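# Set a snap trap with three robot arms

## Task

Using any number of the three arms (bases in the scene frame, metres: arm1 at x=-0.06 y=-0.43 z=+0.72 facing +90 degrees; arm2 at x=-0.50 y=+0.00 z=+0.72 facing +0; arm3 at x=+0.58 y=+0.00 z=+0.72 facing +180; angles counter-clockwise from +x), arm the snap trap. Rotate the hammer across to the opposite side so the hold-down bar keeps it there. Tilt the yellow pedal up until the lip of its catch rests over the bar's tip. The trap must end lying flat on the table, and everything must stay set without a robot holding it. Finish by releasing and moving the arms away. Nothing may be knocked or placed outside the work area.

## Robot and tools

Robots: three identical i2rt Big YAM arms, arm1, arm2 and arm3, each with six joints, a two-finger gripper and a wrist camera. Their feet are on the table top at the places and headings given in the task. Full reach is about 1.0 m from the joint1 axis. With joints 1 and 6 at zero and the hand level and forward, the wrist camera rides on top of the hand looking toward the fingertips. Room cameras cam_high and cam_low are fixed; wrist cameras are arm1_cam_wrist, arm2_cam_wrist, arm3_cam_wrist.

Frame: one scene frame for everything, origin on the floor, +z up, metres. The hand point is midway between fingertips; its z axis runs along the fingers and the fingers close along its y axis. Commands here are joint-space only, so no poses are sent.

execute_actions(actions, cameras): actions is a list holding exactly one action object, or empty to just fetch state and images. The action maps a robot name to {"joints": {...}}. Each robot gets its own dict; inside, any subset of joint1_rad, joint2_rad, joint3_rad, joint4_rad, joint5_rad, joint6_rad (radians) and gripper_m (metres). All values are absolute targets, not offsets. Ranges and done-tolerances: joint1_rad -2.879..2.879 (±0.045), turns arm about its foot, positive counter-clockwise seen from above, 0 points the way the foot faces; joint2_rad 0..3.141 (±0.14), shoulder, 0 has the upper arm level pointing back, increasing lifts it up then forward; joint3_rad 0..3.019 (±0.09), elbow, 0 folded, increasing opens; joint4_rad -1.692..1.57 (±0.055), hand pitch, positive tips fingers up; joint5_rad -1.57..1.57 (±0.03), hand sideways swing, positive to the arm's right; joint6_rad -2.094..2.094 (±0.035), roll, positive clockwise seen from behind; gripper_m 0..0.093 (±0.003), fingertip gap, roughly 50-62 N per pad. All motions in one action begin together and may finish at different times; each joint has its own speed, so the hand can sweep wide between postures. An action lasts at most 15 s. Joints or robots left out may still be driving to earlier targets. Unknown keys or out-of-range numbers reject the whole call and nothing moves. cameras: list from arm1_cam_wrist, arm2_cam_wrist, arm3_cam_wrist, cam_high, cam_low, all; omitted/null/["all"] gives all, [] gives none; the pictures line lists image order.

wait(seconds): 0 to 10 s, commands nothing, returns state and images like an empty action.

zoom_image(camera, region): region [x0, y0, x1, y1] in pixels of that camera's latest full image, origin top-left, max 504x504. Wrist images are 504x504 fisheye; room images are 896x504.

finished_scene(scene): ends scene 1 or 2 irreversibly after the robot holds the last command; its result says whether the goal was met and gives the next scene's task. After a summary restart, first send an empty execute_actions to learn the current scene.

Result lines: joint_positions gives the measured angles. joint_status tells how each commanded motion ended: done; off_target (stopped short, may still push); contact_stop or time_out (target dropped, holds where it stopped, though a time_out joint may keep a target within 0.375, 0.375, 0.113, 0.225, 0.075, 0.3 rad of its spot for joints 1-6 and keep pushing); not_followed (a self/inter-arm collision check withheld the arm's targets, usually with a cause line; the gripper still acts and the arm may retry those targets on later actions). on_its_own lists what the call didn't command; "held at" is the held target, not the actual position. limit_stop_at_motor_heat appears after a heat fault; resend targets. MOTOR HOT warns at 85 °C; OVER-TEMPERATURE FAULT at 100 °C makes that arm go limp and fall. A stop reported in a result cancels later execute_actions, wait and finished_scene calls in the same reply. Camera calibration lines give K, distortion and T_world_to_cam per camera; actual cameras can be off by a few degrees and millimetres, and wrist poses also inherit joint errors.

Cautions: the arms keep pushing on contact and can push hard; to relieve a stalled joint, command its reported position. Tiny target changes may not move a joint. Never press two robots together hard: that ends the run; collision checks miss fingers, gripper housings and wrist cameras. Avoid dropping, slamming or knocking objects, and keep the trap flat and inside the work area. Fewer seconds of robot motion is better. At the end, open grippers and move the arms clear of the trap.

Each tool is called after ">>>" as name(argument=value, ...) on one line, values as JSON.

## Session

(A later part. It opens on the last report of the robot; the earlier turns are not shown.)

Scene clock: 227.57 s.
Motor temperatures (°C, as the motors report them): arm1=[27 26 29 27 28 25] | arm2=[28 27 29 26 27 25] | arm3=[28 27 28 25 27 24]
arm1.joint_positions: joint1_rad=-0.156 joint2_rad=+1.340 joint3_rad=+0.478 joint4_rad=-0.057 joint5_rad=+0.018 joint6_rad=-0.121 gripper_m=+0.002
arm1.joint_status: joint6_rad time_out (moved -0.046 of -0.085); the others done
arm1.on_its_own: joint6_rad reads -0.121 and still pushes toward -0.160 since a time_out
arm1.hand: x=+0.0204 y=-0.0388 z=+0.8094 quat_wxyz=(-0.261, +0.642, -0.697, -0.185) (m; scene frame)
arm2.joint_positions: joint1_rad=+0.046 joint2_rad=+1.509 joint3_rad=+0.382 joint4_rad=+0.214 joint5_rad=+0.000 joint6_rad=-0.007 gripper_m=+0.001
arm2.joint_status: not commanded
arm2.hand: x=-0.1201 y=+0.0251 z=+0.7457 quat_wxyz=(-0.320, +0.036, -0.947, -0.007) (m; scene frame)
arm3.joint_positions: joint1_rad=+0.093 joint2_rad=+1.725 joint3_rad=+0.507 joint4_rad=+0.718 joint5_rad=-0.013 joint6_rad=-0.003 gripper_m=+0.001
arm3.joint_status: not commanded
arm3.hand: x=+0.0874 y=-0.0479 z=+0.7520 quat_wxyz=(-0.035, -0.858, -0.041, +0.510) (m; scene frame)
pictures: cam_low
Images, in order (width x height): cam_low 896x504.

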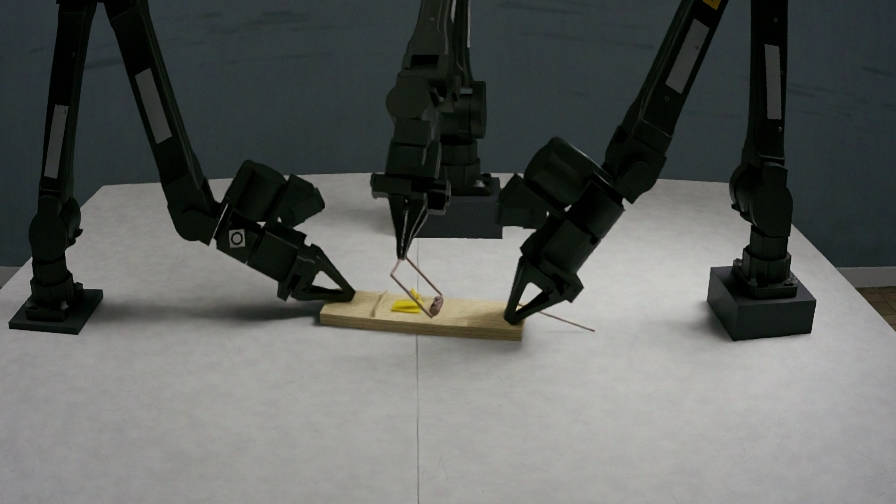

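>>> execute_actions(actions=[{"arm1":{"joints":{"joint1_rad":-0.05,"joint2_rad":1.29,"joint3_rad":0.48,"joint6_rad":-0.2}}}], cameras=["arm1_cam_wrist","cam_low","cam_high"])

Scene clock: 234.43 s.
Motor temperatures (°C, as the motors report them): arm1=[27 26 29 27 28 25] | arm2=[28 27 29 26 27 25] | arm3=[28 27 28 25 27 24]
arm1.joint_positions: joint1_rad=-0.044 joint2_rad=+1.301 joint3_rad=+0.463 joint4_rad=-0.052 joint5_rad=-0.002 joint6_rad=-0.193 gripper_m=+0.002
arm1.joint_status: all done
arm1.hand: x=-0.0274 y=-0.0343 z=+0.8194 quat_wxyz=(-0.262, +0.702, -0.629, -0.207) (m; scene frame)
arm2.joint_positions: joint1_rad=+0.046 joint2_rad=+1.534 joint3_rad=+0.382 joint4_rad=+0.214 joint5_rad=-0.001 joint6_rad=-0.007 gripper_m=+0.001
arm2.joint_status: not commanded
arm2.hand: x=-0.1242 y=+0.0249 z=+0.7368 quat_wxyz=(-0.308, +0.036, -0.951, -0.007) (m; scene frame)
arm3.joint_positions: joint1_rad=+0.093 joint2_rad=+1.759 joint3_rad=+0.510 joint4_rad=+0.709 joint5_rad=-0.015 joint6_rad=-0.003 gripper_m=+0.001
arm3.joint_status: not commanded
arm3.hand: x=+0.0911 y=-0.0478 z=+0.7350 quat_wxyz=(-0.035, -0.868, -0.042, +0.493) (m; scene frame)
pictures: arm1_cam_wrist, cam_high, cam_low
camera_calibration (this result's frames):
arm1_cam_wrist: T_world_to_cam=[[0.991953, 0.0582379, 0.112415, -0.0603091], [0.0641135, -0.99672, -0.0493774, 0.0128778], [0.10917, 0.0561873, -0.992434, 0.943906], [0, 0, 0, 1]] pos_world=[-0.0440483, -0.0366877, 0.944179]
Images, in order (width x height): arm1_cam_wrist 504x504, cam_high 896x504, cam_low 896x504.

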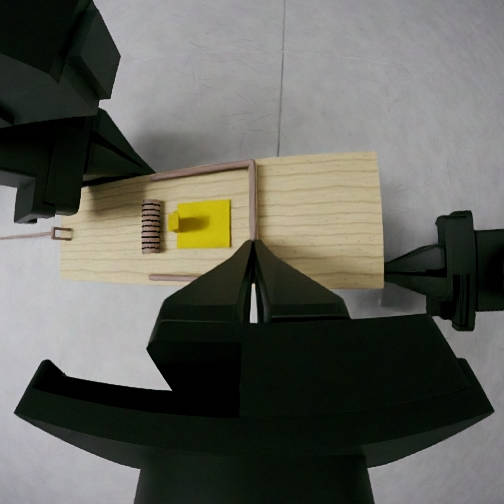

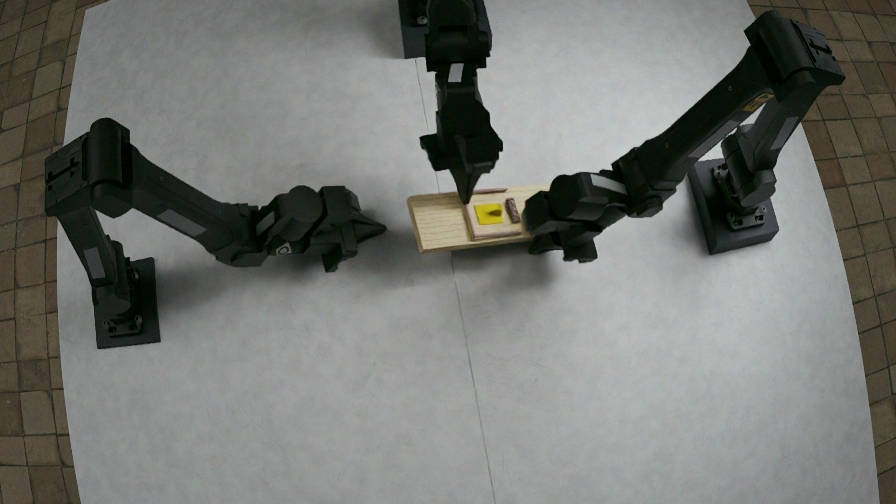

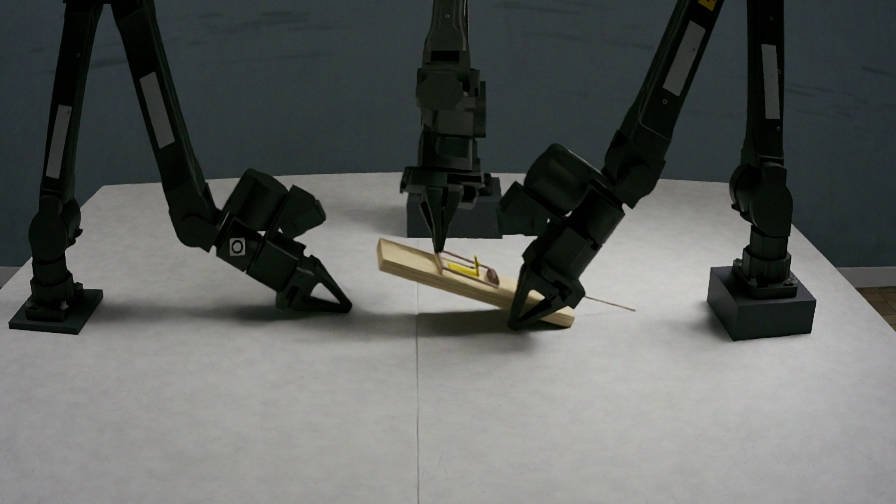

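>>> execute_actions(actions=[{"arm2":{"joints":{"joint2_rad":1.15,"joint3_rad":0.25,"joint1_rad":0.08}},"arm3":{"joints":{"joint2_rad":1.5,"joint3_rad":0.33,"joint1_rad":0.0,"gripper_m":0.093}}}], cameras=[])

>>> execute_actions(actions=[{"arm1":{"joints":{"joint1_rad":-0.21,"joint2_rad":1.48,"joint3_rad":0.58,"joint4_rad":0.02,"joint6_rad":-0.29}},"arm2":{"joints":{"joint1_rad":-0.01,"gripper_m":0.093}}}], cameras=[])

>>> execute_actions(actions=[{"arm1":{"joints":{"joint2_rad":1.585}}}])

Scene clock: 252.60 s.
Motor temperatures (°C, as the motors report them): arm1=[27 26 29 27 28 25] | arm2=[28 27 29 26 27 25] | arm3=[28 27 28 25 27 24]
arm1.joint_positions: joint1_rad=-0.044 joint2_rad=+1.301 joint3_rad=+0.463 joint4_rad=-0.052 joint5_rad=-0.002 joint6_rad=-0.193 gripper_m=+0.002
arm1.joint_status: not commanded
arm1.hand: x=-0.0274 y=-0.0343 z=+0.8194 quat_wxyz=(-0.262, +0.702, -0.629, -0.207) (m; scene frame)
arm2.joint_positions: joint1_rad=+0.074 joint2_rad=+1.148 joint3_rad=+0.241 joint4_rad=+0.213 joint5_rad=-0.001 joint6_rad=-0.007 gripper_m=+0.001
arm2.joint_status: all done
arm2.hand: x=-0.1487 y=+0.0339 z=+0.8179 quat_wxyz=(-0.421, +0.048, -0.906, -0.016) (m; scene frame)
arm3.joint_positions: joint1_rad=+0.003 joint2_rad=+1.500 joint3_rad=+0.327 joint4_rad=+0.706 joint5_rad=-0.016 joint6_rad=-0.003 gripper_m=+0.093
arm3.joint_status: all done
arm3.hand: x=+0.1497 y=-0.0032 z=+0.7835 quat_wxyz=(-0.013, -0.851, -0.003, +0.525) (m; scene frame)
pictures: none
No camera images: the call's "cameras" was empty. Leave "cameras" out to get every camera's image.

Scene clock: 253.60 s.
Motor temperatures (°C, as the motors report them): arm1=[27 26 30 27 28 25] | arm2=[28 27 29 26 27 25] | arm3=[28 27 28 25 27 24]
arm1.joint_positions: joint1_rad=-0.215 joint2_rad=+1.486 joint3_rad=+0.537 joint4_rad=-0.003 joint5_rad=-0.001 joint6_rad=-0.279 gripper_m=+0.002
arm1.joint_status: all done
arm1.hand: x=+0.0456 y=-0.0210 z=+0.7823 quat_wxyz=(-0.260, +0.682, -0.666, -0.155) (m; scene frame)
arm2.joint_positions: joint1_rad=-0.007 joint2_rad=+1.148 joint3_rad=+0.241 joint4_rad=+0.213 joint5_rad=-0.001 joint6_rad=-0.007 gripper_m=+0.093
arm2.joint_status: all done
arm2.hand: x=-0.1471 y=+0.0051 z=+0.8181 quat_wxyz=(-0.421, +0.011, -0.907, +0.001) (m; scene frame)
arm3.joint_positions: joint1_rad=+0.003 joint2_rad=+1.500 joint3_rad=+0.327 joint4_rad=+0.706 joint5_rad=-0.016 joint6_rad=-0.003 gripper_m=+0.093
arm3.joint_status: not commanded
arm3.hand: x=+0.1497 y=-0.0032 z=+0.7835 quat_wxyz=(-0.013, -0.851, -0.003, +0.525) (m; scene frame)
pictures: none
No camera images: the call's "cameras" was empty. Leave "cameras" out to get every camera's image.

Scene clock: 254.30 s.
Motor temperatures (°C, as the motors report them): arm1=[27 26 30 27 28 25] | arm2=[28 27 29 26 27 25] | arm3=[28 27 28 25 27 24]
arm1.joint_positions: joint1_rad=-0.215 joint2_rad=+1.564 joint3_rad=+0.545 joint4_rad=+0.008 joint5_rad=+0.000 joint6_rad=-0.280 gripper_m=+0.002
arm1.joint_status: all done
arm1.hand: x=+0.0442 y=-0.0254 z=+0.7554 quat_wxyz=(-0.236, +0.689, -0.671, -0.141) (m; scene frame)
arm2.joint_positions: joint1_rad=-0.007 joint2_rad=+1.148 joint3_rad=+0.241 joint4_rad=+0.213 joint5_rad=-0.001 joint6_rad=-0.007 gripper_m=+0.093
arm2.joint_status: not commanded
arm2.hand: x=-0.1471 y=+0.0051 z=+0.8181 quat_wxyz=(-0.421, +0.011, -0.907, +0.001) (m; scene frame)
arm3.joint_positions: joint1_rad=+0.003 joint2_rad=+1.500 joint3_rad=+0.327 joint4_rad=+0.706 joint5_rad=-0.016 joint6_rad=-0.003 gripper_m=+0.093
arm3.joint_status: not commanded
arm3.hand: x=+0.1497 y=-0.0032 z=+0.7835 quat_wxyz=(-0.013, -0.851, -0.003, +0.525) (m; scene frame)
pictures: arm1_cam_wrist, arm2_cam_wrist, arm3_cam_wrist, cam_high, cam_low
camera_calibration (this result's frames):
arm1_cam_wrist: T_world_to_cam=[[0.989702, -0.0231881, 0.14125, -0.148389], [-0.0349382, -0.996078, 0.0812834, -0.080304], [0.138811, -0.0853814, -0.986631, 0.862851], [0, 0, 0, 1]] pos_world=[0.0242815, -0.00975847, 0.878804]
arm2_cam_wrist: T_world_to_cam=[[0.011708, -0.999927, -0.00292762, 0.008433], [-0.968294, -0.0106068, -0.249589, 0.0707238], [0.24954, 0.00575698, -0.968347, 0.955366], [0, 0, 0, 1]] pos_world=[-0.170019, 0.00368252, 0.942803]
arm3_cam_wrist: T_world_to_cam=[[-0.0107011, 0.999875, -0.0116149, 0.012963], [0.887728, 0.00415323, -0.460351, 0.236826], [-0.460245, -0.0152371, -0.887661, 0.887715], [0, 0, 0, 1]] pos_world=[0.198468, -0.000418712, 0.897163]
Images, in order (width x height): arm1_cam_wrist 504x504, arm2_cam_wrist 504x504, arm3_cam_wrist 504x504, cam_high 896x504, cam_low 896x504.

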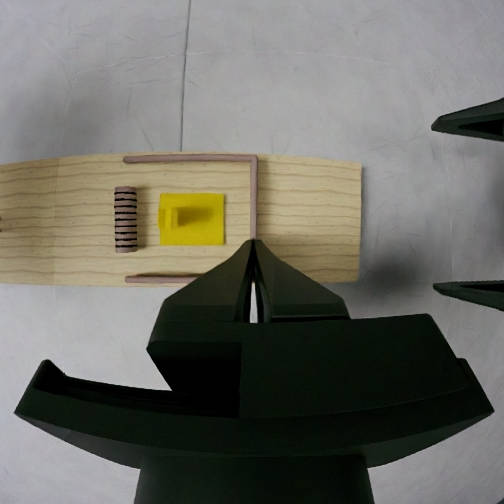

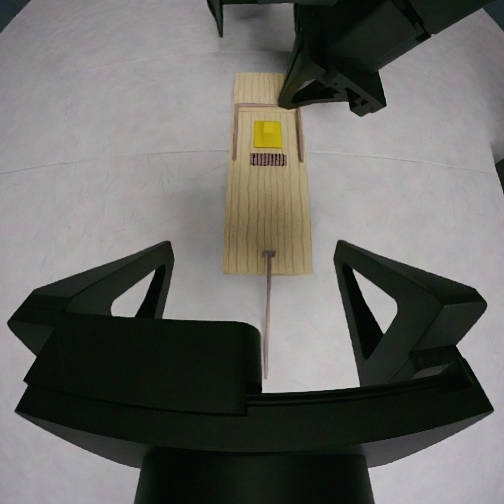

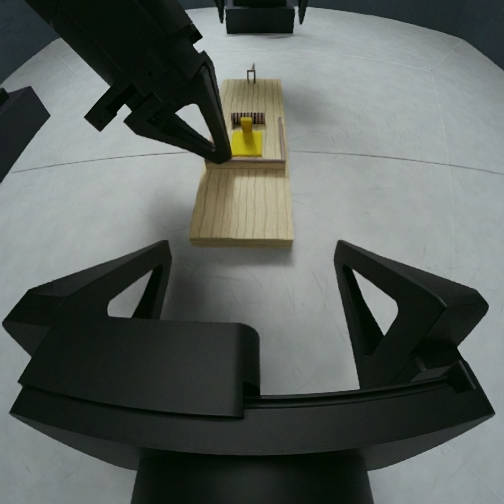

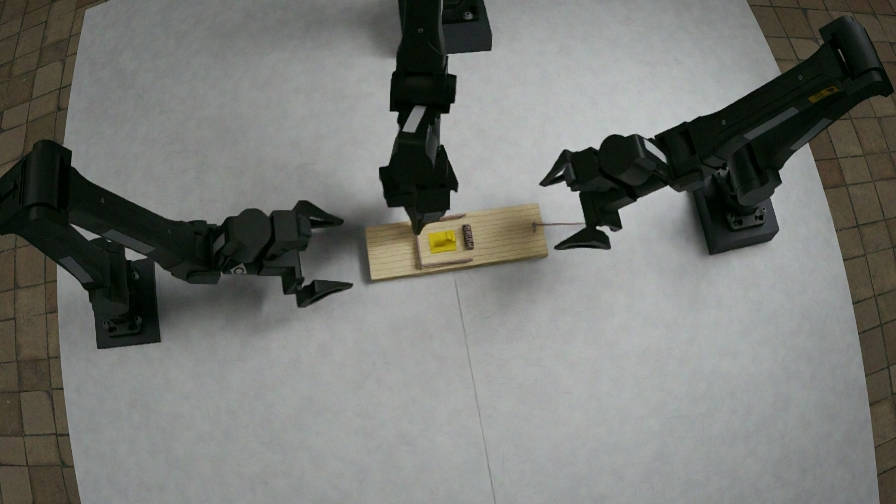

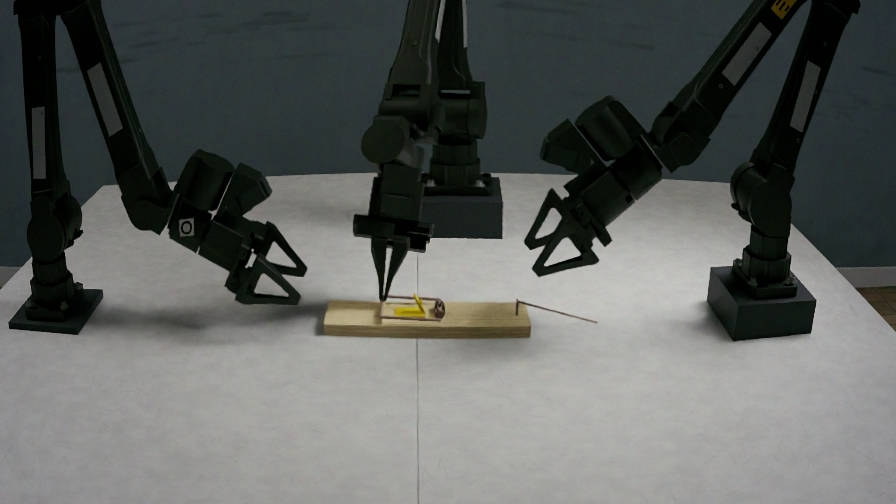

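>>> execute_actions(actions=[{"arm2":{"joints":{"joint2_rad":1.45,"joint4_rad":0.97,"joint1_rad":-0.04}},"arm3":{"joints":{"joint2_rad":1.6,"joint3_rad":0.5,"joint1_rad":0.03}}}], cameras=[])

>>> execute_actions(actions=[{"arm2":{"joints":{"joint2_rad":1.69}},"arm3":{"joints":{"joint2_rad":1.68}}}], cameras=["arm2_cam_wrist","arm3_cam_wrist","cam_low"])

Scene clock: 274.07 s.
Motor temperatures (°C, as the motors report them): arm1=[27 26 30 27 28 25] | arm2=[28 27 30 26 27 25] | arm3=[28 27 28 25 27 24]
arm1.joint_positions: joint1_rad=-0.215 joint2_rad=+1.564 joint3_rad=+0.545 joint4_rad=+0.008 joint5_rad=+0.000 joint6_rad=-0.280 gripper_m=+0.002
arm1.joint_status: not commanded
arm1.hand: x=+0.0442 y=-0.0254 z=+0.7554 quat_wxyz=(-0.236, +0.689, -0.671, -0.141) (m; scene frame)
arm2.joint_positions: joint1_rad=-0.033 joint2_rad=+1.443 joint3_rad=+0.241 joint4_rad=+0.953 joint5_rad=-0.001 joint6_rad=-0.007 gripper_m=+0.093
arm2.joint_status: all done
arm2.hand: x=-0.0825 y=-0.0044 z=+0.8700 quat_wxyz=(-0.611, +0.001, -0.792, +0.008) (m; scene frame)
arm3.joint_positions: joint1_rad=+0.017 joint2_rad=+1.609 joint3_rad=+0.478 joint4_rad=+0.704 joint5_rad=-0.016 joint6_rad=-0.003 gripper_m=+0.093
arm3.joint_status: all done
arm3.hand: x=+0.0893 y=-0.0103 z=+0.7922 quat_wxyz=(-0.017, -0.840, -0.009, +0.542) (m; scene frame)
pictures: none
No camera images: the call's "cameras" was empty. Leave "cameras" out to get every camera's image.

Scene clock: 274.93 s.
Motor temperatures (°C, as the motors report them): arm1=[27 26 30 27 28 25] | arm2=[28 27 30 26 27 25] | arm3=[28 27 28 25 27 24]
arm1.joint_positions: joint1_rad=-0.215 joint2_rad=+1.564 joint3_rad=+0.545 joint4_rad=+0.008 joint5_rad=+0.000 joint6_rad=-0.280 gripper_m=+0.002
arm1.joint_status: not commanded
arm1.hand: x=+0.0442 y=-0.0254 z=+0.7554 quat_wxyz=(-0.236, +0.689, -0.671, -0.141) (m; scene frame)
arm2.joint_positions: joint1_rad=-0.033 joint2_rad=+1.683 joint3_rad=+0.241 joint4_rad=+0.959 joint5_rad=-0.001 joint6_rad=-0.007 gripper_m=+0.093
arm2.joint_status: all done
arm2.hand: x=-0.1017 y=-0.0048 z=+0.7783 quat_wxyz=(-0.514, +0.000, -0.858, +0.007) (m; scene frame)
arm3.joint_positions: joint1_rad=+0.017 joint2_rad=+1.688 joint3_rad=+0.478 joint4_rad=+0.704 joint5_rad=-0.016 joint6_rad=-0.003 gripper_m=+0.093
arm3.joint_status: all done
arm3.hand: x=+0.0964 y=-0.0107 z=+0.7556 quat_wxyz=(-0.017, -0.861, -0.010, +0.508) (m; scene frame)
pictures: arm2_cam_wrist, arm3_cam_wrist, cam_low
camera_calibration (this result's frames):
arm2_cam_wrist: T_world_to_cam=[[-0.0120922, -0.999922, -0.00312507, -0.00443257], [-0.8948, 0.0122158, -0.446301, 0.26539], [0.446304, -0.00260044, -0.894878, 0.868308], [0, 0, 0, 1]] pos_world=[-0.150112, -0.00541618, 0.895459]
arm3_cam_wrist: T_world_to_cam=[[-0.0249374, 0.999618, -0.0118758, 0.0210796], [0.90455, 0.0175046, -0.426009, 0.243891], [-0.425638, -0.0213658, -0.904641, 0.84773], [0, 0, 0, 1]] pos_world=[0.140741, -0.00722833, 0.871042]
Images, in order (width x height): arm2_cam_wrist 504x504, arm3_cam_wrist 504x504, cam_low 896x504.

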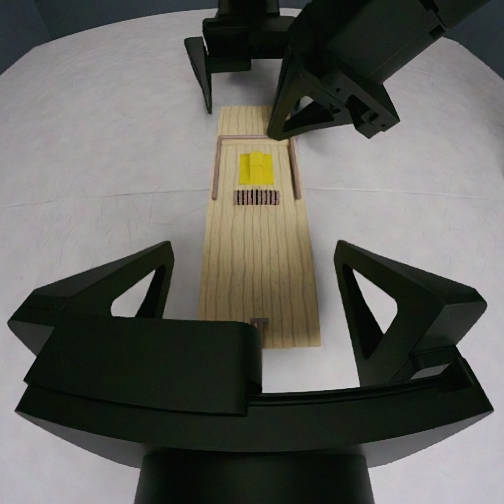

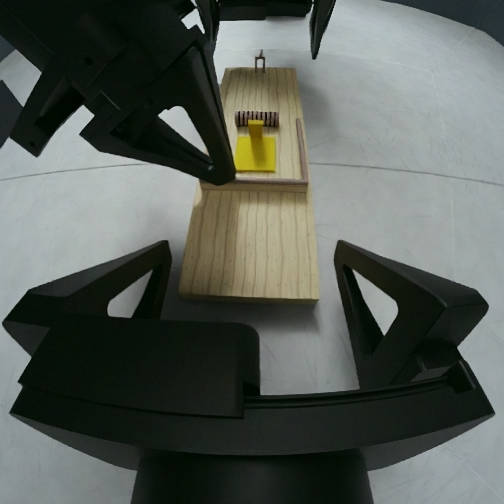

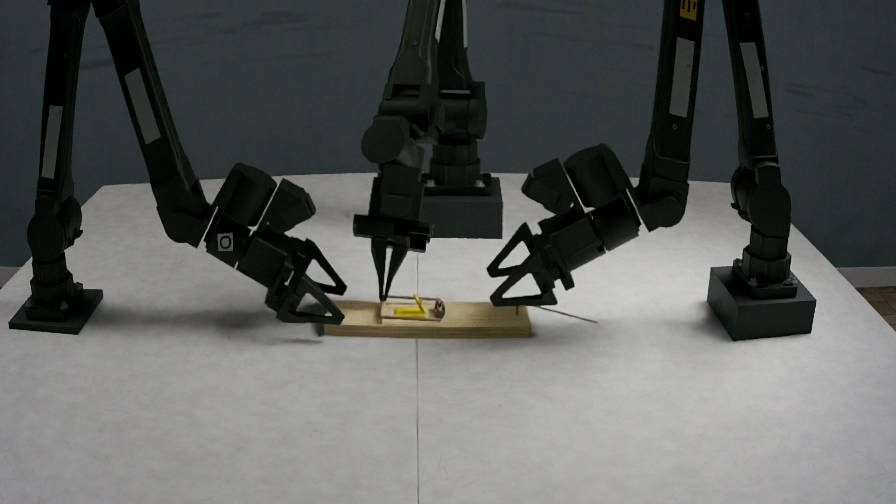

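>>> execute_actions(actions=[{"arm2":{"joints":{"joint2_rad":1.755,"joint4_rad":0.87,"joint1_rad":-0.05}},"arm3":{"joints":{"joint2_rad":1.72}}}], cameras=[])

>>> execute_actions(actions=[{"arm2":{"joints":{"gripper_m":0.05}},"arm3":{"joints":{"gripper_m":0.05}}}], cameras=["arm2_cam_wrist","arm3_cam_wrist","cam_low"])

Scene clock: 284.03 s.
Motor temperatures (°C, as the motors report them): arm1=[27 26 30 27 28 25] | arm2=[28 27 29 26 27 25] | arm3=[28 27 28 25 27 24]
arm1.joint_positions: joint1_rad=-0.215 joint2_rad=+1.564 joint3_rad=+0.545 joint4_rad=+0.008 joint5_rad=+0.000 joint6_rad=-0.280 gripper_m=+0.002
arm1.joint_status: not commanded
arm1.hand: x=+0.0442 y=-0.0254 z=+0.7554 quat_wxyz=(-0.236, +0.689, -0.671, -0.141) (m; scene frame)
arm2.joint_positions: joint1_rad=-0.041 joint2_rad=+1.744 joint3_rad=+0.241 joint4_rad=+0.882 joint5_rad=-0.001 joint6_rad=-0.007 gripper_m=+0.093
arm2.joint_status: all done
arm2.hand: x=-0.1207 y=-0.0078 z=+0.7399 quat_wxyz=(-0.454, -0.004, -0.891, +0.009) (m; scene frame)
arm3.joint_positions: joint1_rad=+0.017 joint2_rad=+1.721 joint3_rad=+0.478 joint4_rad=+0.704 joint5_rad=-0.016 joint6_rad=-0.003 gripper_m=+0.093
arm3.joint_status: all done
arm3.hand: x=+0.1002 y=-0.0108 z=+0.7403 quat_wxyz=(-0.017, -0.869, -0.010, +0.494) (m; scene frame)
pictures: none
No camera images: the call's "cameras" was empty. Leave "cameras" out to get every camera's image.

Scene clock: 284.60 s.
Motor temperatures (°C, as the motors report them): arm1=[27 26 30 27 28 25] | arm2=[28 27 29 26 27 25] | arm3=[28 27 28 25 27 24]
arm1.joint_positions: joint1_rad=-0.215 joint2_rad=+1.566 joint3_rad=+0.546 joint4_rad=+0.010 joint5_rad=-0.001 joint6_rad=-0.281 gripper_m=+0.002
arm1.joint_status: not commanded
arm1.hand: x=+0.0443 y=-0.0246 z=+0.7554 quat_wxyz=(-0.236, +0.689, -0.671, -0.141) (m; scene frame)
arm2.joint_positions: joint1_rad=-0.041 joint2_rad=+1.744 joint3_rad=+0.241 joint4_rad=+0.880 joint5_rad=-0.001 joint6_rad=-0.007 gripper_m=+0.079
arm2.joint_status: gripper_m off_target (ended at +0.079, target +0.050)
arm2.hand: x=-0.1207 y=-0.0079 z=+0.7398 quat_wxyz=(-0.453, -0.004, -0.891, +0.009) (m; scene frame)
arm3.joint_positions: joint1_rad=+0.018 joint2_rad=+1.721 joint3_rad=+0.478 joint4_rad=+0.704 joint5_rad=-0.017 joint6_rad=-0.003 gripper_m=+0.079
arm3.joint_status: gripper_m off_target (ended at +0.079, target +0.050)
arm3.hand: x=+0.1003 y=-0.0115 z=+0.7403 quat_wxyz=(-0.018, -0.869, -0.010, +0.494) (m; scene frame)
pictures: arm2_cam_wrist, arm3_cam_wrist, cam_low
camera_calibration (this result's frames):
arm2_cam_wrist: T_world_to_cam=[[-0.0212983, -0.99977, -0.00256926, -0.00940536], [-0.94779, 0.0210087, -0.318202, 0.130115], [0.318182, -0.00434203, -0.94802, 0.866156], [0, 0, 0, 1]] pos_world=[-0.152474, -0.00837587, 0.862511]
arm3_cam_wrist: T_world_to_cam=[[-0.0266404, 0.999563, -0.0128328, 0.0227134], [0.918294, 0.0193978, -0.395424, 0.20984], [-0.395002, -0.0223186, -0.918409, 0.842612], [0, 0, 0, 1]] pos_world=[0.140744, -0.00796805, 0.857129]
Images, in order (width x height): arm2_cam_wrist 504x504, arm3_cam_wrist 504x504, cam_low 896x504.

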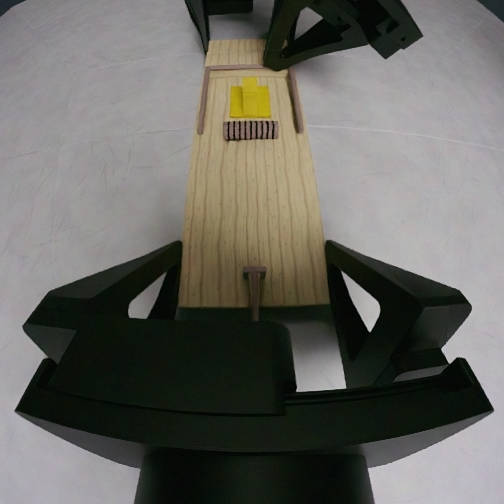

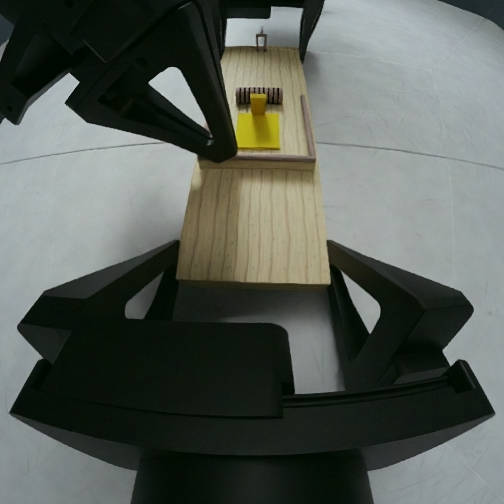

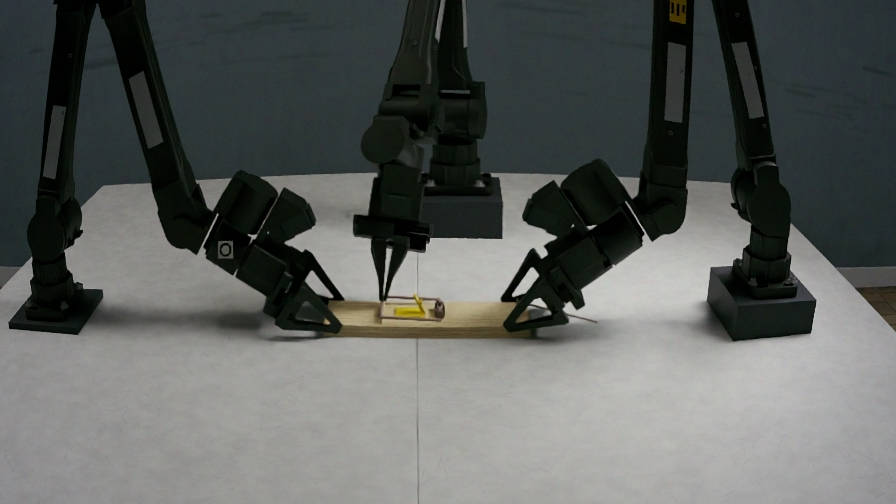

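>>> execute_actions(actions=[{"arm1":{"joints":{"joint1_rad":-0.18,"joint2_rad":1.42,"joint3_rad":0.535}},"arm2":{"joints":{"joint2_rad":1.78}},"arm3":{"joints":{"joint2_rad":1.75}}}], cameras=[])

>>> execute_actions(actions=[{"arm1":{"joints":{"joint1_rad":-0.105,"joint2_rad":1.33,"joint3_rad":0.505,"joint6_rad":-0.2}}}], cameras=["arm1_cam_wrist","cam_low"])

Scene clock: 296.13 s.
Motor temperatures (°C, as the motors report them): arm1=[27 26 30 27 28 25] | arm2=[28 27 29 26 27 25] | arm3=[28 27 28 25 27 24]
arm1.joint_positions: joint1_rad=-0.188 joint2_rad=+1.424 joint3_rad=+0.518 joint4_rad=+0.006 joint5_rad=+0.002 joint6_rad=-0.282 gripper_m=+0.001
arm1.joint_status: all done
arm1.hand: x=+0.0350 y=-0.0184 z=+0.8016 quat_wxyz=(-0.281, +0.686, -0.650, -0.170) (m; scene frame)
arm2.joint_positions: joint1_rad=-0.041 joint2_rad=+1.745 joint3_rad=+0.241 joint4_rad=+0.880 joint5_rad=-0.001 joint6_rad=-0.007 gripper_m=+0.079
arm2.joint_status: all done
arm2.hand: x=-0.1208 y=-0.0080 z=+0.7395 quat_wxyz=(-0.453, -0.004, -0.891, +0.009) (m; scene frame)
arm3.joint_positions: joint1_rad=+0.019 joint2_rad=+1.723 joint3_rad=+0.479 joint4_rad=+0.704 joint5_rad=-0.017 joint6_rad=-0.003 gripper_m=+0.079
arm3.joint_status: all done
arm3.hand: x=+0.1003 y=-0.0116 z=+0.7395 quat_wxyz=(-0.018, -0.870, -0.010, +0.493) (m; scene frame)
pictures: none
No camera images: the call's "cameras" was empty. Leave "cameras" out to get every camera's image.

Scene clock: 297.10 s.
Motor temperatures (°C, as the motors report them): arm1=[27 26 30 27 28 25] | arm2=[28 27 29 26 27 25] | arm3=[28 27 28 25 27 24]
arm1.joint_positions: joint1_rad=-0.104 joint2_rad=+1.327 joint3_rad=+0.515 joint4_rad=+0.006 joint5_rad=+0.000 joint6_rad=-0.208 gripper_m=+0.001
arm1.joint_status: all done
arm1.hand: x=+0.0012 y=-0.0050 z=+0.8396 quat_wxyz=(-0.302, +0.677, -0.635, -0.218) (m; scene frame)
arm2.joint_positions: joint1_rad=-0.041 joint2_rad=+1.745 joint3_rad=+0.241 joint4_rad=+0.880 joint5_rad=-0.001 joint6_rad=-0.007 gripper_m=+0.079
arm2.joint_status: not commanded
arm2.hand: x=-0.1208 y=-0.0080 z=+0.7395 quat_wxyz=(-0.453, -0.004, -0.891, +0.009) (m; scene frame)
arm3.joint_positions: joint1_rad=+0.019 joint2_rad=+1.723 joint3_rad=+0.479 joint4_rad=+0.704 joint5_rad=-0.017 joint6_rad=-0.003 gripper_m=+0.079
arm3.joint_status: not commanded
arm3.hand: x=+0.1003 y=-0.0116 z=+0.7395 quat_wxyz=(-0.018, -0.870, -0.010, +0.493) (m; scene frame)
pictures: arm1_cam_wrist, cam_low
camera_calibration (this result's frames):
arm1_cam_wrist: T_world_to_cam=[[0.990761, -0.00145034, 0.135613, -0.112441], [0.0160903, -0.991623, -0.128158, 0.107475], [0.134663, 0.129156, -0.982438, 0.951142], [0, 0, 0, 1]] pos_world=[-0.0184107, -0.0164335, 0.963461]
Images, in order (width x height): arm1_cam_wrist 504x504, cam_low 896x504.

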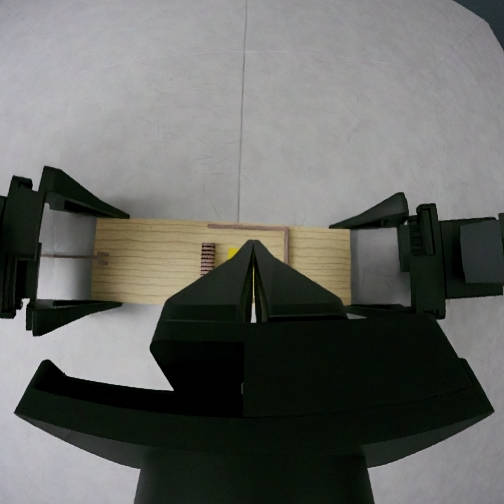

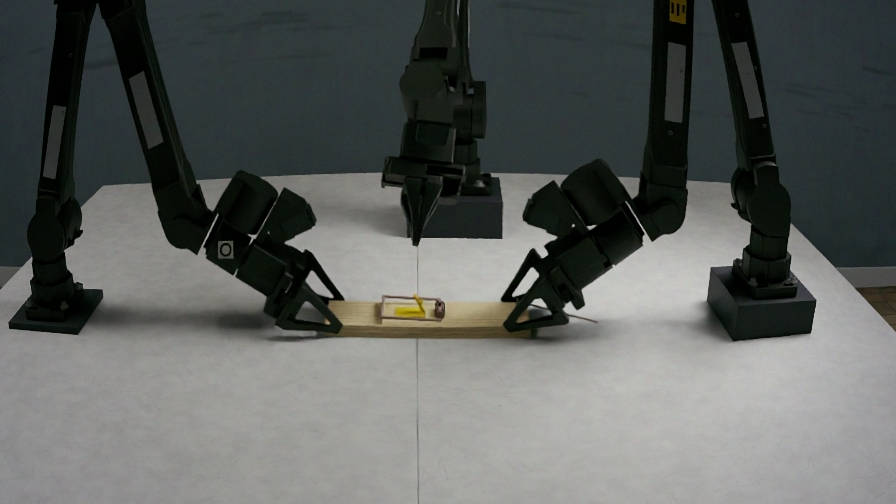

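>>> execute_actions(actions=[{"arm1":{"joints":{"joint1_rad":-0.218,"joint2_rad":1.55,"joint3_rad":0.76,"joint4_rad":-0.43,"joint6_rad":-0.25,"gripper_m":0.022}}}], cameras=[])

>>> execute_actions(actions=[{"arm1":{"joints":{"joint2_rad":1.61}}}], cameras=["arm1_cam_wrist","cam_low"])

Scene clock: 311.63 s.
Motor temperatures (°C, as the motors report them): arm1=[27 26 29 27 28 25] | arm2=[28 27 28 26 27 25] | arm3=[28 27 28 25 27 24]
arm1.joint_positions: joint1_rad=-0.222 joint2_rad=+1.550 joint3_rad=+0.723 joint4_rad=-0.418 joint5_rad=+0.000 joint6_rad=-0.242 gripper_m=+0.022
arm1.joint_status: all done
arm1.hand: x=+0.0474 y=-0.0248 z=+0.7761 quat_wxyz=(-0.136, +0.692, -0.704, -0.087) (m; scene frame)
arm2.joint_positions: joint1_rad=-0.041 joint2_rad=+1.745 joint3_rad=+0.241 joint4_rad=+0.880 joint5_rad=-0.001 joint6_rad=-0.007 gripper_m=+0.079
arm2.joint_status: not commanded
arm2.hand: x=-0.1208 y=-0.0080 z=+0.7395 quat_wxyz=(-0.453, -0.004, -0.891, +0.009) (m; scene frame)
arm3.joint_positions: joint1_rad=+0.019 joint2_rad=+1.723 joint3_rad=+0.479 joint4_rad=+0.704 joint5_rad=-0.017 joint6_rad=-0.003 gripper_m=+0.079
arm3.joint_status: not commanded
arm3.hand: x=+0.1003 y=-0.0116 z=+0.7395 quat_wxyz=(-0.018, -0.870, -0.010, +0.493) (m; scene frame)
pictures: none
No camera images: the call's "cameras" was empty. Leave "cameras" out to get every camera's image.

Scene clock: 312.33 s.
Motor temperatures (°C, as the motors report them): arm1=[27 26 30 27 28 25] | arm2=[28 27 28 26 27 25] | arm3=[28 27 28 25 27 24]
arm1.joint_positions: joint1_rad=-0.222 joint2_rad=+1.601 joint3_rad=+0.727 joint4_rad=-0.419 joint5_rad=-0.002 joint6_rad=-0.242 gripper_m=+0.022
arm1.joint_status: all done
arm1.hand: x=+0.0456 y=-0.0299 z=+0.7574 quat_wxyz=(-0.115, +0.694, -0.706, -0.075) (m; scene frame)
arm2.joint_positions: joint1_rad=-0.041 joint2_rad=+1.745 joint3_rad=+0.241 joint4_rad=+0.880 joint5_rad=-0.001 joint6_rad=-0.007 gripper_m=+0.079
arm2.joint_status: not commanded
arm2.hand: x=-0.1208 y=-0.0080 z=+0.7395 quat_wxyz=(-0.453, -0.004, -0.891, +0.009) (m; scene frame)
arm3.joint_positions: joint1_rad=+0.019 joint2_rad=+1.723 joint3_rad=+0.479 joint4_rad=+0.704 joint5_rad=-0.017 joint6_rad=-0.003 gripper_m=+0.079
arm3.joint_status: not commanded
arm3.hand: x=+0.1003 y=-0.0116 z=+0.7395 quat_wxyz=(-0.018, -0.870, -0.010, +0.493) (m; scene frame)
pictures: arm1_cam_wrist, cam_low
camera_calibration (this result's frames):
arm1_cam_wrist: T_world_to_cam=[[0.997531, -0.0336593, 0.0616418, -0.0905143], [-0.0529777, -0.936821, 0.345773, -0.282579], [0.0461088, -0.348185, -0.936291, 0.822506], [0, 0, 0, 1]] pos_world=[0.0373957, 0.0186119, 0.873393]
Images, in order (width x height): arm1_cam_wrist 504x504, cam_low 896x504.

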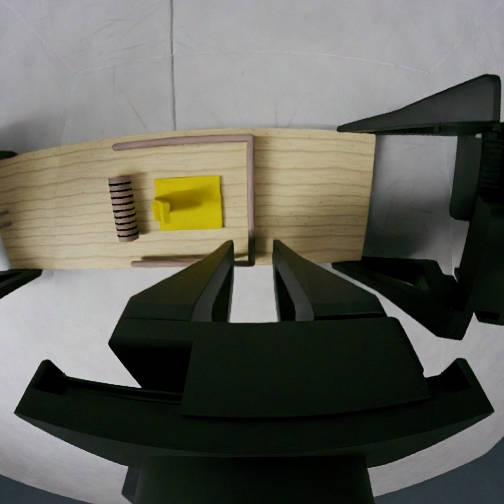

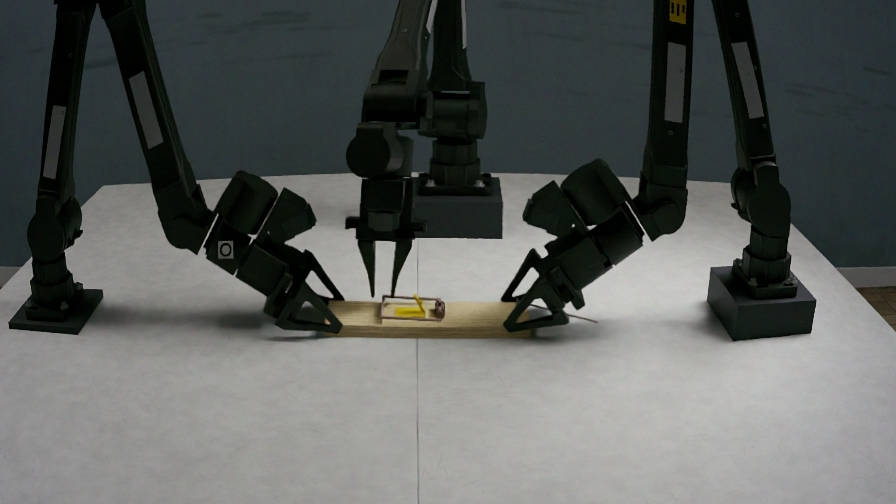

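>>> execute_actions(actions=[{"arm1":{"joints":{"joint3_rad":0.785}}}], cameras=[])

>>> execute_actions(actions=[{"arm1":{"joints":{"joint2_rad":1.69}}}], cameras=[])

>>> execute_actions(actions=[{"arm1":{"joints":{"gripper_m":0}}}], cameras=["arm1_cam_wrist"])

>>> execute_actions(actions=[{"arm1":{"joints":{"joint2_rad":1.55,"joint1_rad":-0.195}}}], cameras=["arm1_cam_wrist","cam_low"])

Scene clock: 323.53 s.
Motor temperatures (°C, as the motors report them): arm1=[27 26 30 27 28 25] | arm2=[28 27 28 26 27 25] | arm3=[28 27 28 25 27 24]
arm1.joint_positions: joint1_rad=-0.222 joint2_rad=+1.601 joint3_rad=+0.741 joint4_rad=-0.419 joint5_rad=-0.002 joint6_rad=-0.242 gripper_m=+0.022
arm1.joint_status: all done
arm1.hand: x=+0.0474 y=-0.0230 z=+0.7617 quat_wxyz=(-0.121, +0.694, -0.706, -0.079) (m; scene frame)
arm2.joint_positions: joint1_rad=-0.041 joint2_rad=+1.745 joint3_rad=+0.241 joint4_rad=+0.880 joint5_rad=-0.001 joint6_rad=-0.007 gripper_m=+0.079
arm2.joint_status: not commanded
arm2.hand: x=-0.1208 y=-0.0080 z=+0.7395 quat_wxyz=(-0.453, -0.004, -0.891, +0.009) (m; scene frame)
arm3.joint_positions: joint1_rad=+0.019 joint2_rad=+1.723 joint3_rad=+0.479 joint4_rad=+0.704 joint5_rad=-0.017 joint6_rad=-0.003 gripper_m=+0.079
arm3.joint_status: not commanded
arm3.hand: x=+0.1003 y=-0.0116 z=+0.7395 quat_wxyz=(-0.018, -0.870, -0.010, +0.493) (m; scene frame)
pictures: none
No camera images: the call's "cameras" was empty. Leave "cameras" out to get every camera's image.

Scene clock: 324.17 s.
Motor temperatures (°C, as the motors report them): arm1=[27 26 30 27 28 25] | arm2=[28 27 28 26 27 25] | arm3=[28 27 28 25 27 24]
arm1.joint_positions: joint1_rad=-0.221 joint2_rad=+1.654 joint3_rad=+0.761 joint4_rad=-0.425 joint5_rad=-0.004 joint6_rad=-0.243 gripper_m=+0.022
arm1.joint_status: all done
arm1.hand: x=+0.0470 y=-0.0218 z=+0.7462 quat_wxyz=(-0.103, +0.696, -0.707, -0.070) (m; scene frame)
arm2.joint_positions: joint1_rad=-0.041 joint2_rad=+1.745 joint3_rad=+0.241 joint4_rad=+0.880 joint5_rad=-0.001 joint6_rad=-0.007 gripper_m=+0.079
arm2.joint_status: not commanded
arm2.hand: x=-0.1208 y=-0.0080 z=+0.7395 quat_wxyz=(-0.453, -0.004, -0.891, +0.009) (m; scene frame)
arm3.joint_positions: joint1_rad=+0.019 joint2_rad=+1.723 joint3_rad=+0.479 joint4_rad=+0.704 joint5_rad=-0.017 joint6_rad=-0.003 gripper_m=+0.079
arm3.joint_status: not commanded
arm3.hand: x=+0.1003 y=-0.0116 z=+0.7395 quat_wxyz=(-0.018, -0.870, -0.010, +0.493) (m; scene frame)
pictures: none
No camera images: the call's "cameras" was empty. Leave "cameras" out to get every camera's image.

Scene clock: 324.67 s.
Motor temperatures (°C, as the motors report them): arm1=[27 26 30 27 28 25] | arm2=[28 27 28 26 27 25] | arm3=[28 27 28 25 27 24]
arm1.joint_positions: joint1_rad=-0.219 joint2_rad=+1.655 joint3_rad=+0.761 joint4_rad=-0.425 joint5_rad=-0.008 joint6_rad=-0.243 gripper_m=+0.003
arm1.joint_status: all done
arm1.hand: x=+0.0452 y=-0.0214 z=+0.7460 quat_wxyz=(-0.102, +0.697, -0.706, -0.072) (m; scene frame)
arm2.joint_positions: joint1_rad=-0.041 joint2_rad=+1.745 joint3_rad=+0.241 joint4_rad=+0.880 joint5_rad=-0.001 joint6_rad=-0.007 gripper_m=+0.079
arm2.joint_status: not commanded
arm2.hand: x=-0.1208 y=-0.0080 z=+0.7395 quat_wxyz=(-0.453, -0.004, -0.891, +0.009) (m; scene frame)
arm3.joint_positions: joint1_rad=+0.019 joint2_rad=+1.723 joint3_rad=+0.479 joint4_rad=+0.704 joint5_rad=-0.017 joint6_rad=-0.003 gripper_m=+0.079
arm3.joint_status: not commanded
arm3.hand: x=+0.1003 y=-0.0116 z=+0.7395 quat_wxyz=(-0.018, -0.870, -0.010, +0.493) (m; scene frame)
pictures: arm1_cam_wrist
camera_calibration (this result's frames):
arm1_cam_wrist: T_world_to_cam=[[0.998382, -0.0270232, 0.0500242, -0.0804344], [-0.0436193, -0.928392, 0.369035, -0.288324], [0.0364696, -0.37062, -0.928068, 0.80852], [0, 0, 0, 1]] pos_world=[0.0382414, 0.0298017, 0.860787]
Images, in order (width x height): arm1_cam_wrist 504x504.

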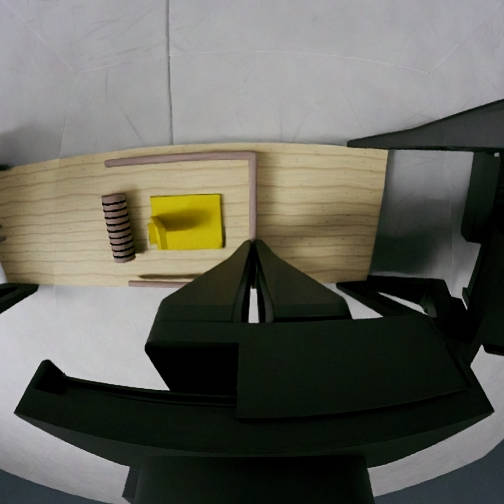

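Scene clock: 325.47 s.
Motor temperatures (°C, as the motors report them): arm1=[27 26 30 27 28 25] | arm2=[28 27 28 26 27 25] | arm3=[28 27 28 25 27 24]
arm1.joint_positions: joint1_rad=-0.206 joint2_rad=+1.602 joint3_rad=+0.760 joint4_rad=-0.448 joint5_rad=+0.003 joint6_rad=-0.243 gripper_m=+0.003
arm1.joint_status: all done
arm1.hand: x=+0.0427 y=-0.0187 z=+0.7653 quat_wxyz=(-0.117, +0.700, -0.701, -0.075) (m; scene frame)
arm2.joint_positions: joint1_rad=-0.041 joint2_rad=+1.745 joint3_rad=+0.241 joint4_rad=+0.880 joint5_rad=-0.001 joint6_rad=-0.007 gripper_m=+0.079
arm2.joint_status: not commanded
arm2.hand: x=-0.1208 y=-0.0079 z=+0.7395 quat_wxyz=(-0.453, -0.004, -0.891, +0.009) (m; scene frame)
arm3.joint_positions: joint1_rad=+0.019 joint2_rad=+1.723 joint3_rad=+0.479 joint4_rad=+0.704 joint5_rad=-0.017 joint6_rad=-0.003 gripper_m=+0.079
arm3.joint_status: not commanded
arm3.hand: x=+0.1003 y=-0.0116 z=+0.7395 quat_wxyz=(-0.018, -0.870, -0.010, +0.493) (m; scene frame)
pictures: arm1_cam_wrist, cam_low
camera_calibration (this result's frames):
arm1_cam_wrist: T_world_to_cam=[[0.997557, -0.0192143, 0.0671577, -0.0917067], [-0.0412781, -0.937751, 0.344846, -0.274806], [0.0563513, -0.346776, -0.936254, 0.833438], [0, 0, 0, 1]] pos_world=[0.0331739, 0.0295549, 0.881234]
Images, in order (width x height): arm1_cam_wrist 504x504, cam_low 896x504.

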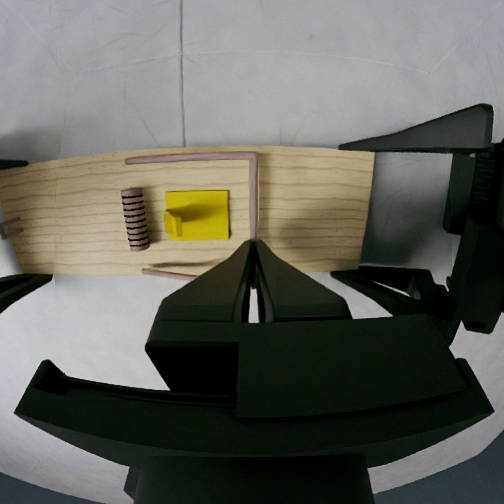

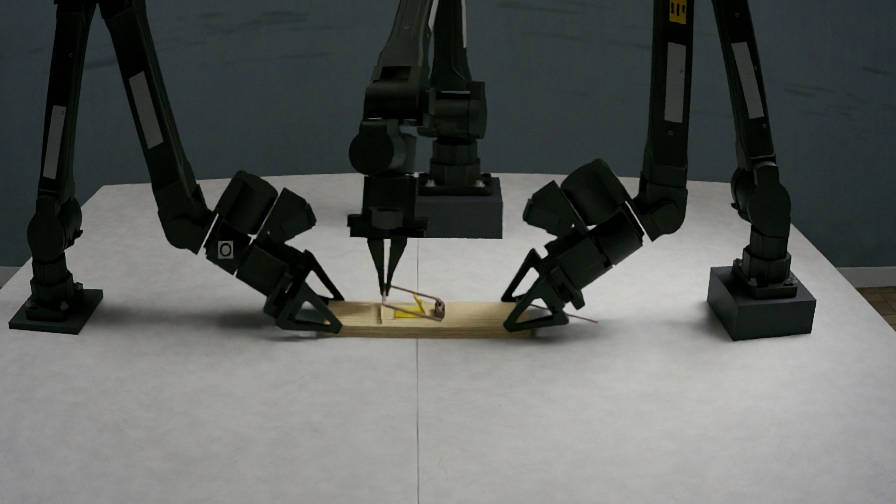

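>>> execute_actions(actions=[{"arm1":{"joints":{"joint2_rad":1.47,"joint1_rad":-0.15,"joint3_rad":0.75,"joint6_rad":-0.21}}}], cameras=["cam_low"])

>>> execute_actions(actions=[{"arm1":{"joints":{"joint2_rad":1.43,"joint1_rad":-0.085,"joint3_rad":0.72,"joint6_rad":-0.15}}}], cameras=["arm1_cam_wrist","cam_low"])

Scene clock: 334.63 s.
Motor temperatures (°C, as the motors report them): arm1=[27 26 30 27 28 25] | arm2=[28 27 28 26 27 25] | arm3=[28 27 28 25 27 24]
arm1.joint_positions: joint1_rad=-0.170 joint2_rad=+1.514 joint3_rad=+0.731 joint4_rad=-0.448 joint5_rad=+0.014 joint6_rad=-0.213 gripper_m=+0.003
arm1.joint_status: all done
arm1.hand: x=+0.0292 y=-0.0190 z=+0.7907 quat_wxyz=(-0.141, +0.698, -0.696, -0.090) (m; scene frame)
arm2.joint_positions: joint1_rad=-0.041 joint2_rad=+1.745 joint3_rad=+0.241 joint4_rad=+0.880 joint5_rad=-0.001 joint6_rad=-0.007 gripper_m=+0.079
arm2.joint_status: not commanded
arm2.hand: x=-0.1208 y=-0.0079 z=+0.7395 quat_wxyz=(-0.453, -0.004, -0.891, +0.009) (m; scene frame)
arm3.joint_positions: joint1_rad=+0.019 joint2_rad=+1.723 joint3_rad=+0.479 joint4_rad=+0.704 joint5_rad=-0.017 joint6_rad=-0.003 gripper_m=+0.079
arm3.joint_status: not commanded
arm3.hand: x=+0.1003 y=-0.0116 z=+0.7395 quat_wxyz=(-0.018, -0.870, -0.010, +0.493) (m; scene frame)
pictures: cam_low
Images, in order (width x height): cam_low 896x504.

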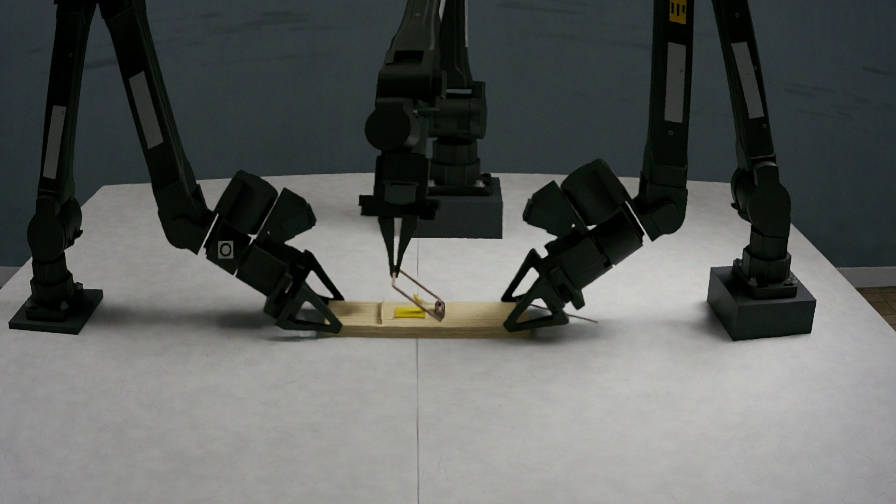

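Scene clock: 335.40 s.
Motor temperatures (°C, as the motors report them): arm1=[27 26 30 27 28 25] | arm2=[28 27 28 26 27 25] | arm3=[28 27 28 25 27 24]
arm1.joint_positions: joint1_rad=-0.128 joint2_rad=+1.465 joint3_rad=+0.712 joint4_rad=-0.448 joint5_rad=+0.029 joint6_rad=-0.165 gripper_m=+0.003
arm1.joint_status: all done
arm1.hand: x=+0.0142 y=-0.0195 z=+0.8040 quat_wxyz=(-0.154, +0.693, -0.698, -0.099) (m; scene frame)
arm2.joint_positions: joint1_rad=-0.041 joint2_rad=+1.745 joint3_rad=+0.241 joint4_rad=+0.880 joint5_rad=-0.001 joint6_rad=-0.007 gripper_m=+0.079
arm2.joint_status: not commanded
arm2.hand: x=-0.1208 y=-0.0080 z=+0.7395 quat_wxyz=(-0.453, -0.004, -0.891, +0.009) (m; scene frame)
arm3.joint_positions: joint1_rad=+0.019 joint2_rad=+1.723 joint3_rad=+0.479 joint4_rad=+0.704 joint5_rad=-0.017 joint6_rad=-0.003 gripper_m=+0.079
arm3.joint_status: not commanded
arm3.hand: x=+0.1003 y=-0.0118 z=+0.7395 quat_wxyz=(-0.018, -0.870, -0.010, +0.493) (m; scene frame)
pictures: arm1_cam_wrist, cam_low
camera_calibration (this result's frames):
arm1_cam_wrist: T_world_to_cam=[[0.996083, -0.0310747, 0.0827795, -0.0786727], [-0.0516092, -0.964513, 0.258941, -0.221342], [0.0717955, -0.262199, -0.962339, 0.893458], [0, 0, 0, 1]] pos_world=[0.00279504, 0.0183318, 0.923637]
Images, in order (width x height): arm1_cam_wrist 504x504, cam_low 896x504.

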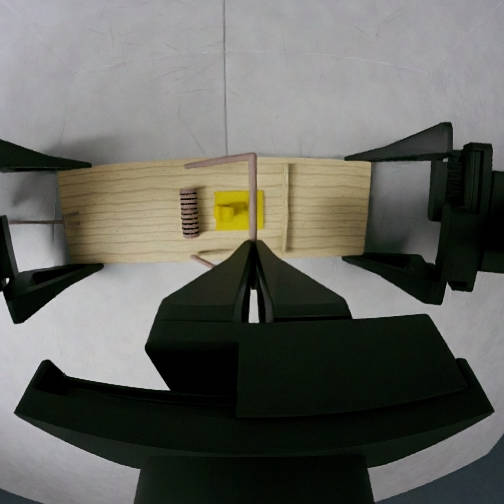

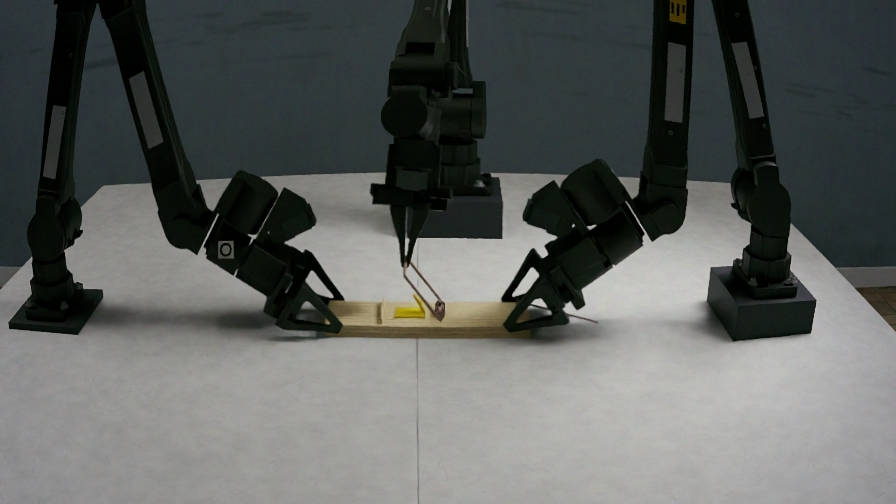

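>>> execute_actions(actions=[{"arm1":{"joints":{"joint2_rad":1.41,"joint1_rad":-0.03,"joint6_rad":-0.11}}}], cameras=["cam_low"])

>>> execute_actions(actions=[{"arm1":{"joints":{"joint2_rad":1.42,"joint1_rad":0.04,"joint6_rad":-0.05}}}], cameras=["cam_low"])

Scene clock: 344.13 s.
Motor temperatures (°C, as the motors report them): arm1=[27 26 30 27 29 25] | arm2=[28 27 28 26 27 25] | arm3=[28 27 29 25 27 24]
arm1.joint_positions: joint1_rad=-0.092 joint2_rad=+1.438 joint3_rad=+0.705 joint4_rad=-0.449 joint5_rad=+0.042 joint6_rad=-0.129 gripper_m=+0.003
arm1.joint_status: joint1_rad time_out (moved +0.037 of +0.098); the others done
arm1.on_its_own: joint1_rad reads -0.092 and still pushes toward -0.030 since a time_out
arm1.hand: x=+0.0013 y=-0.0184 z=+0.8118 quat_wxyz=(-0.162, +0.690, -0.697, -0.105) (m; scene frame)
arm2.joint_positions: joint1_rad=-0.041 joint2_rad=+1.745 joint3_rad=+0.241 joint4_rad=+0.880 joint5_rad=-0.001 joint6_rad=-0.007 gripper_m=+0.079
arm2.joint_status: not commanded
arm2.hand: x=-0.1208 y=-0.0079 z=+0.7395 quat_wxyz=(-0.453, -0.004, -0.891, +0.009) (m; scene frame)
arm3.joint_positions: joint1_rad=+0.019 joint2_rad=+1.723 joint3_rad=+0.479 joint4_rad=+0.704 joint5_rad=-0.016 joint6_rad=-0.003 gripper_m=+0.079
arm3.joint_status: not commanded
arm3.hand: x=+0.1002 y=-0.0118 z=+0.7395 quat_wxyz=(-0.018, -0.870, -0.010, +0.493) (m; scene frame)
pictures: cam_low
Images, in order (width x height): cam_low 896x504.

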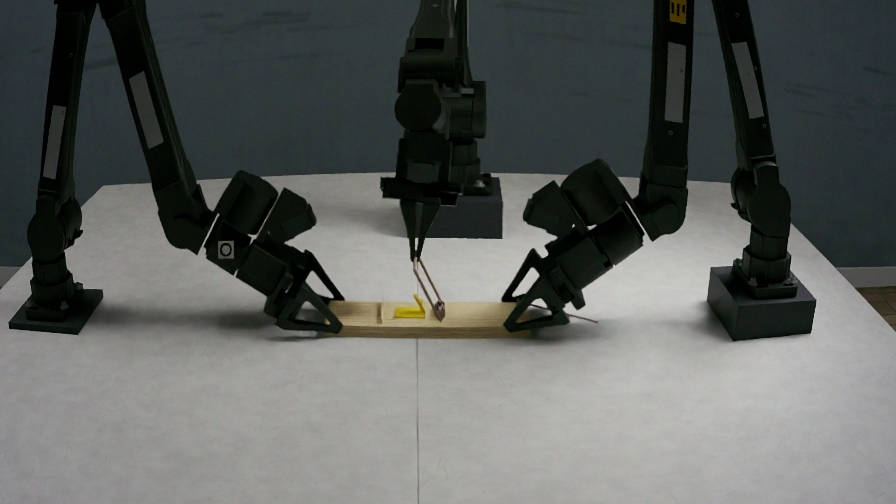

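not run: a stop came earlier in this reply.


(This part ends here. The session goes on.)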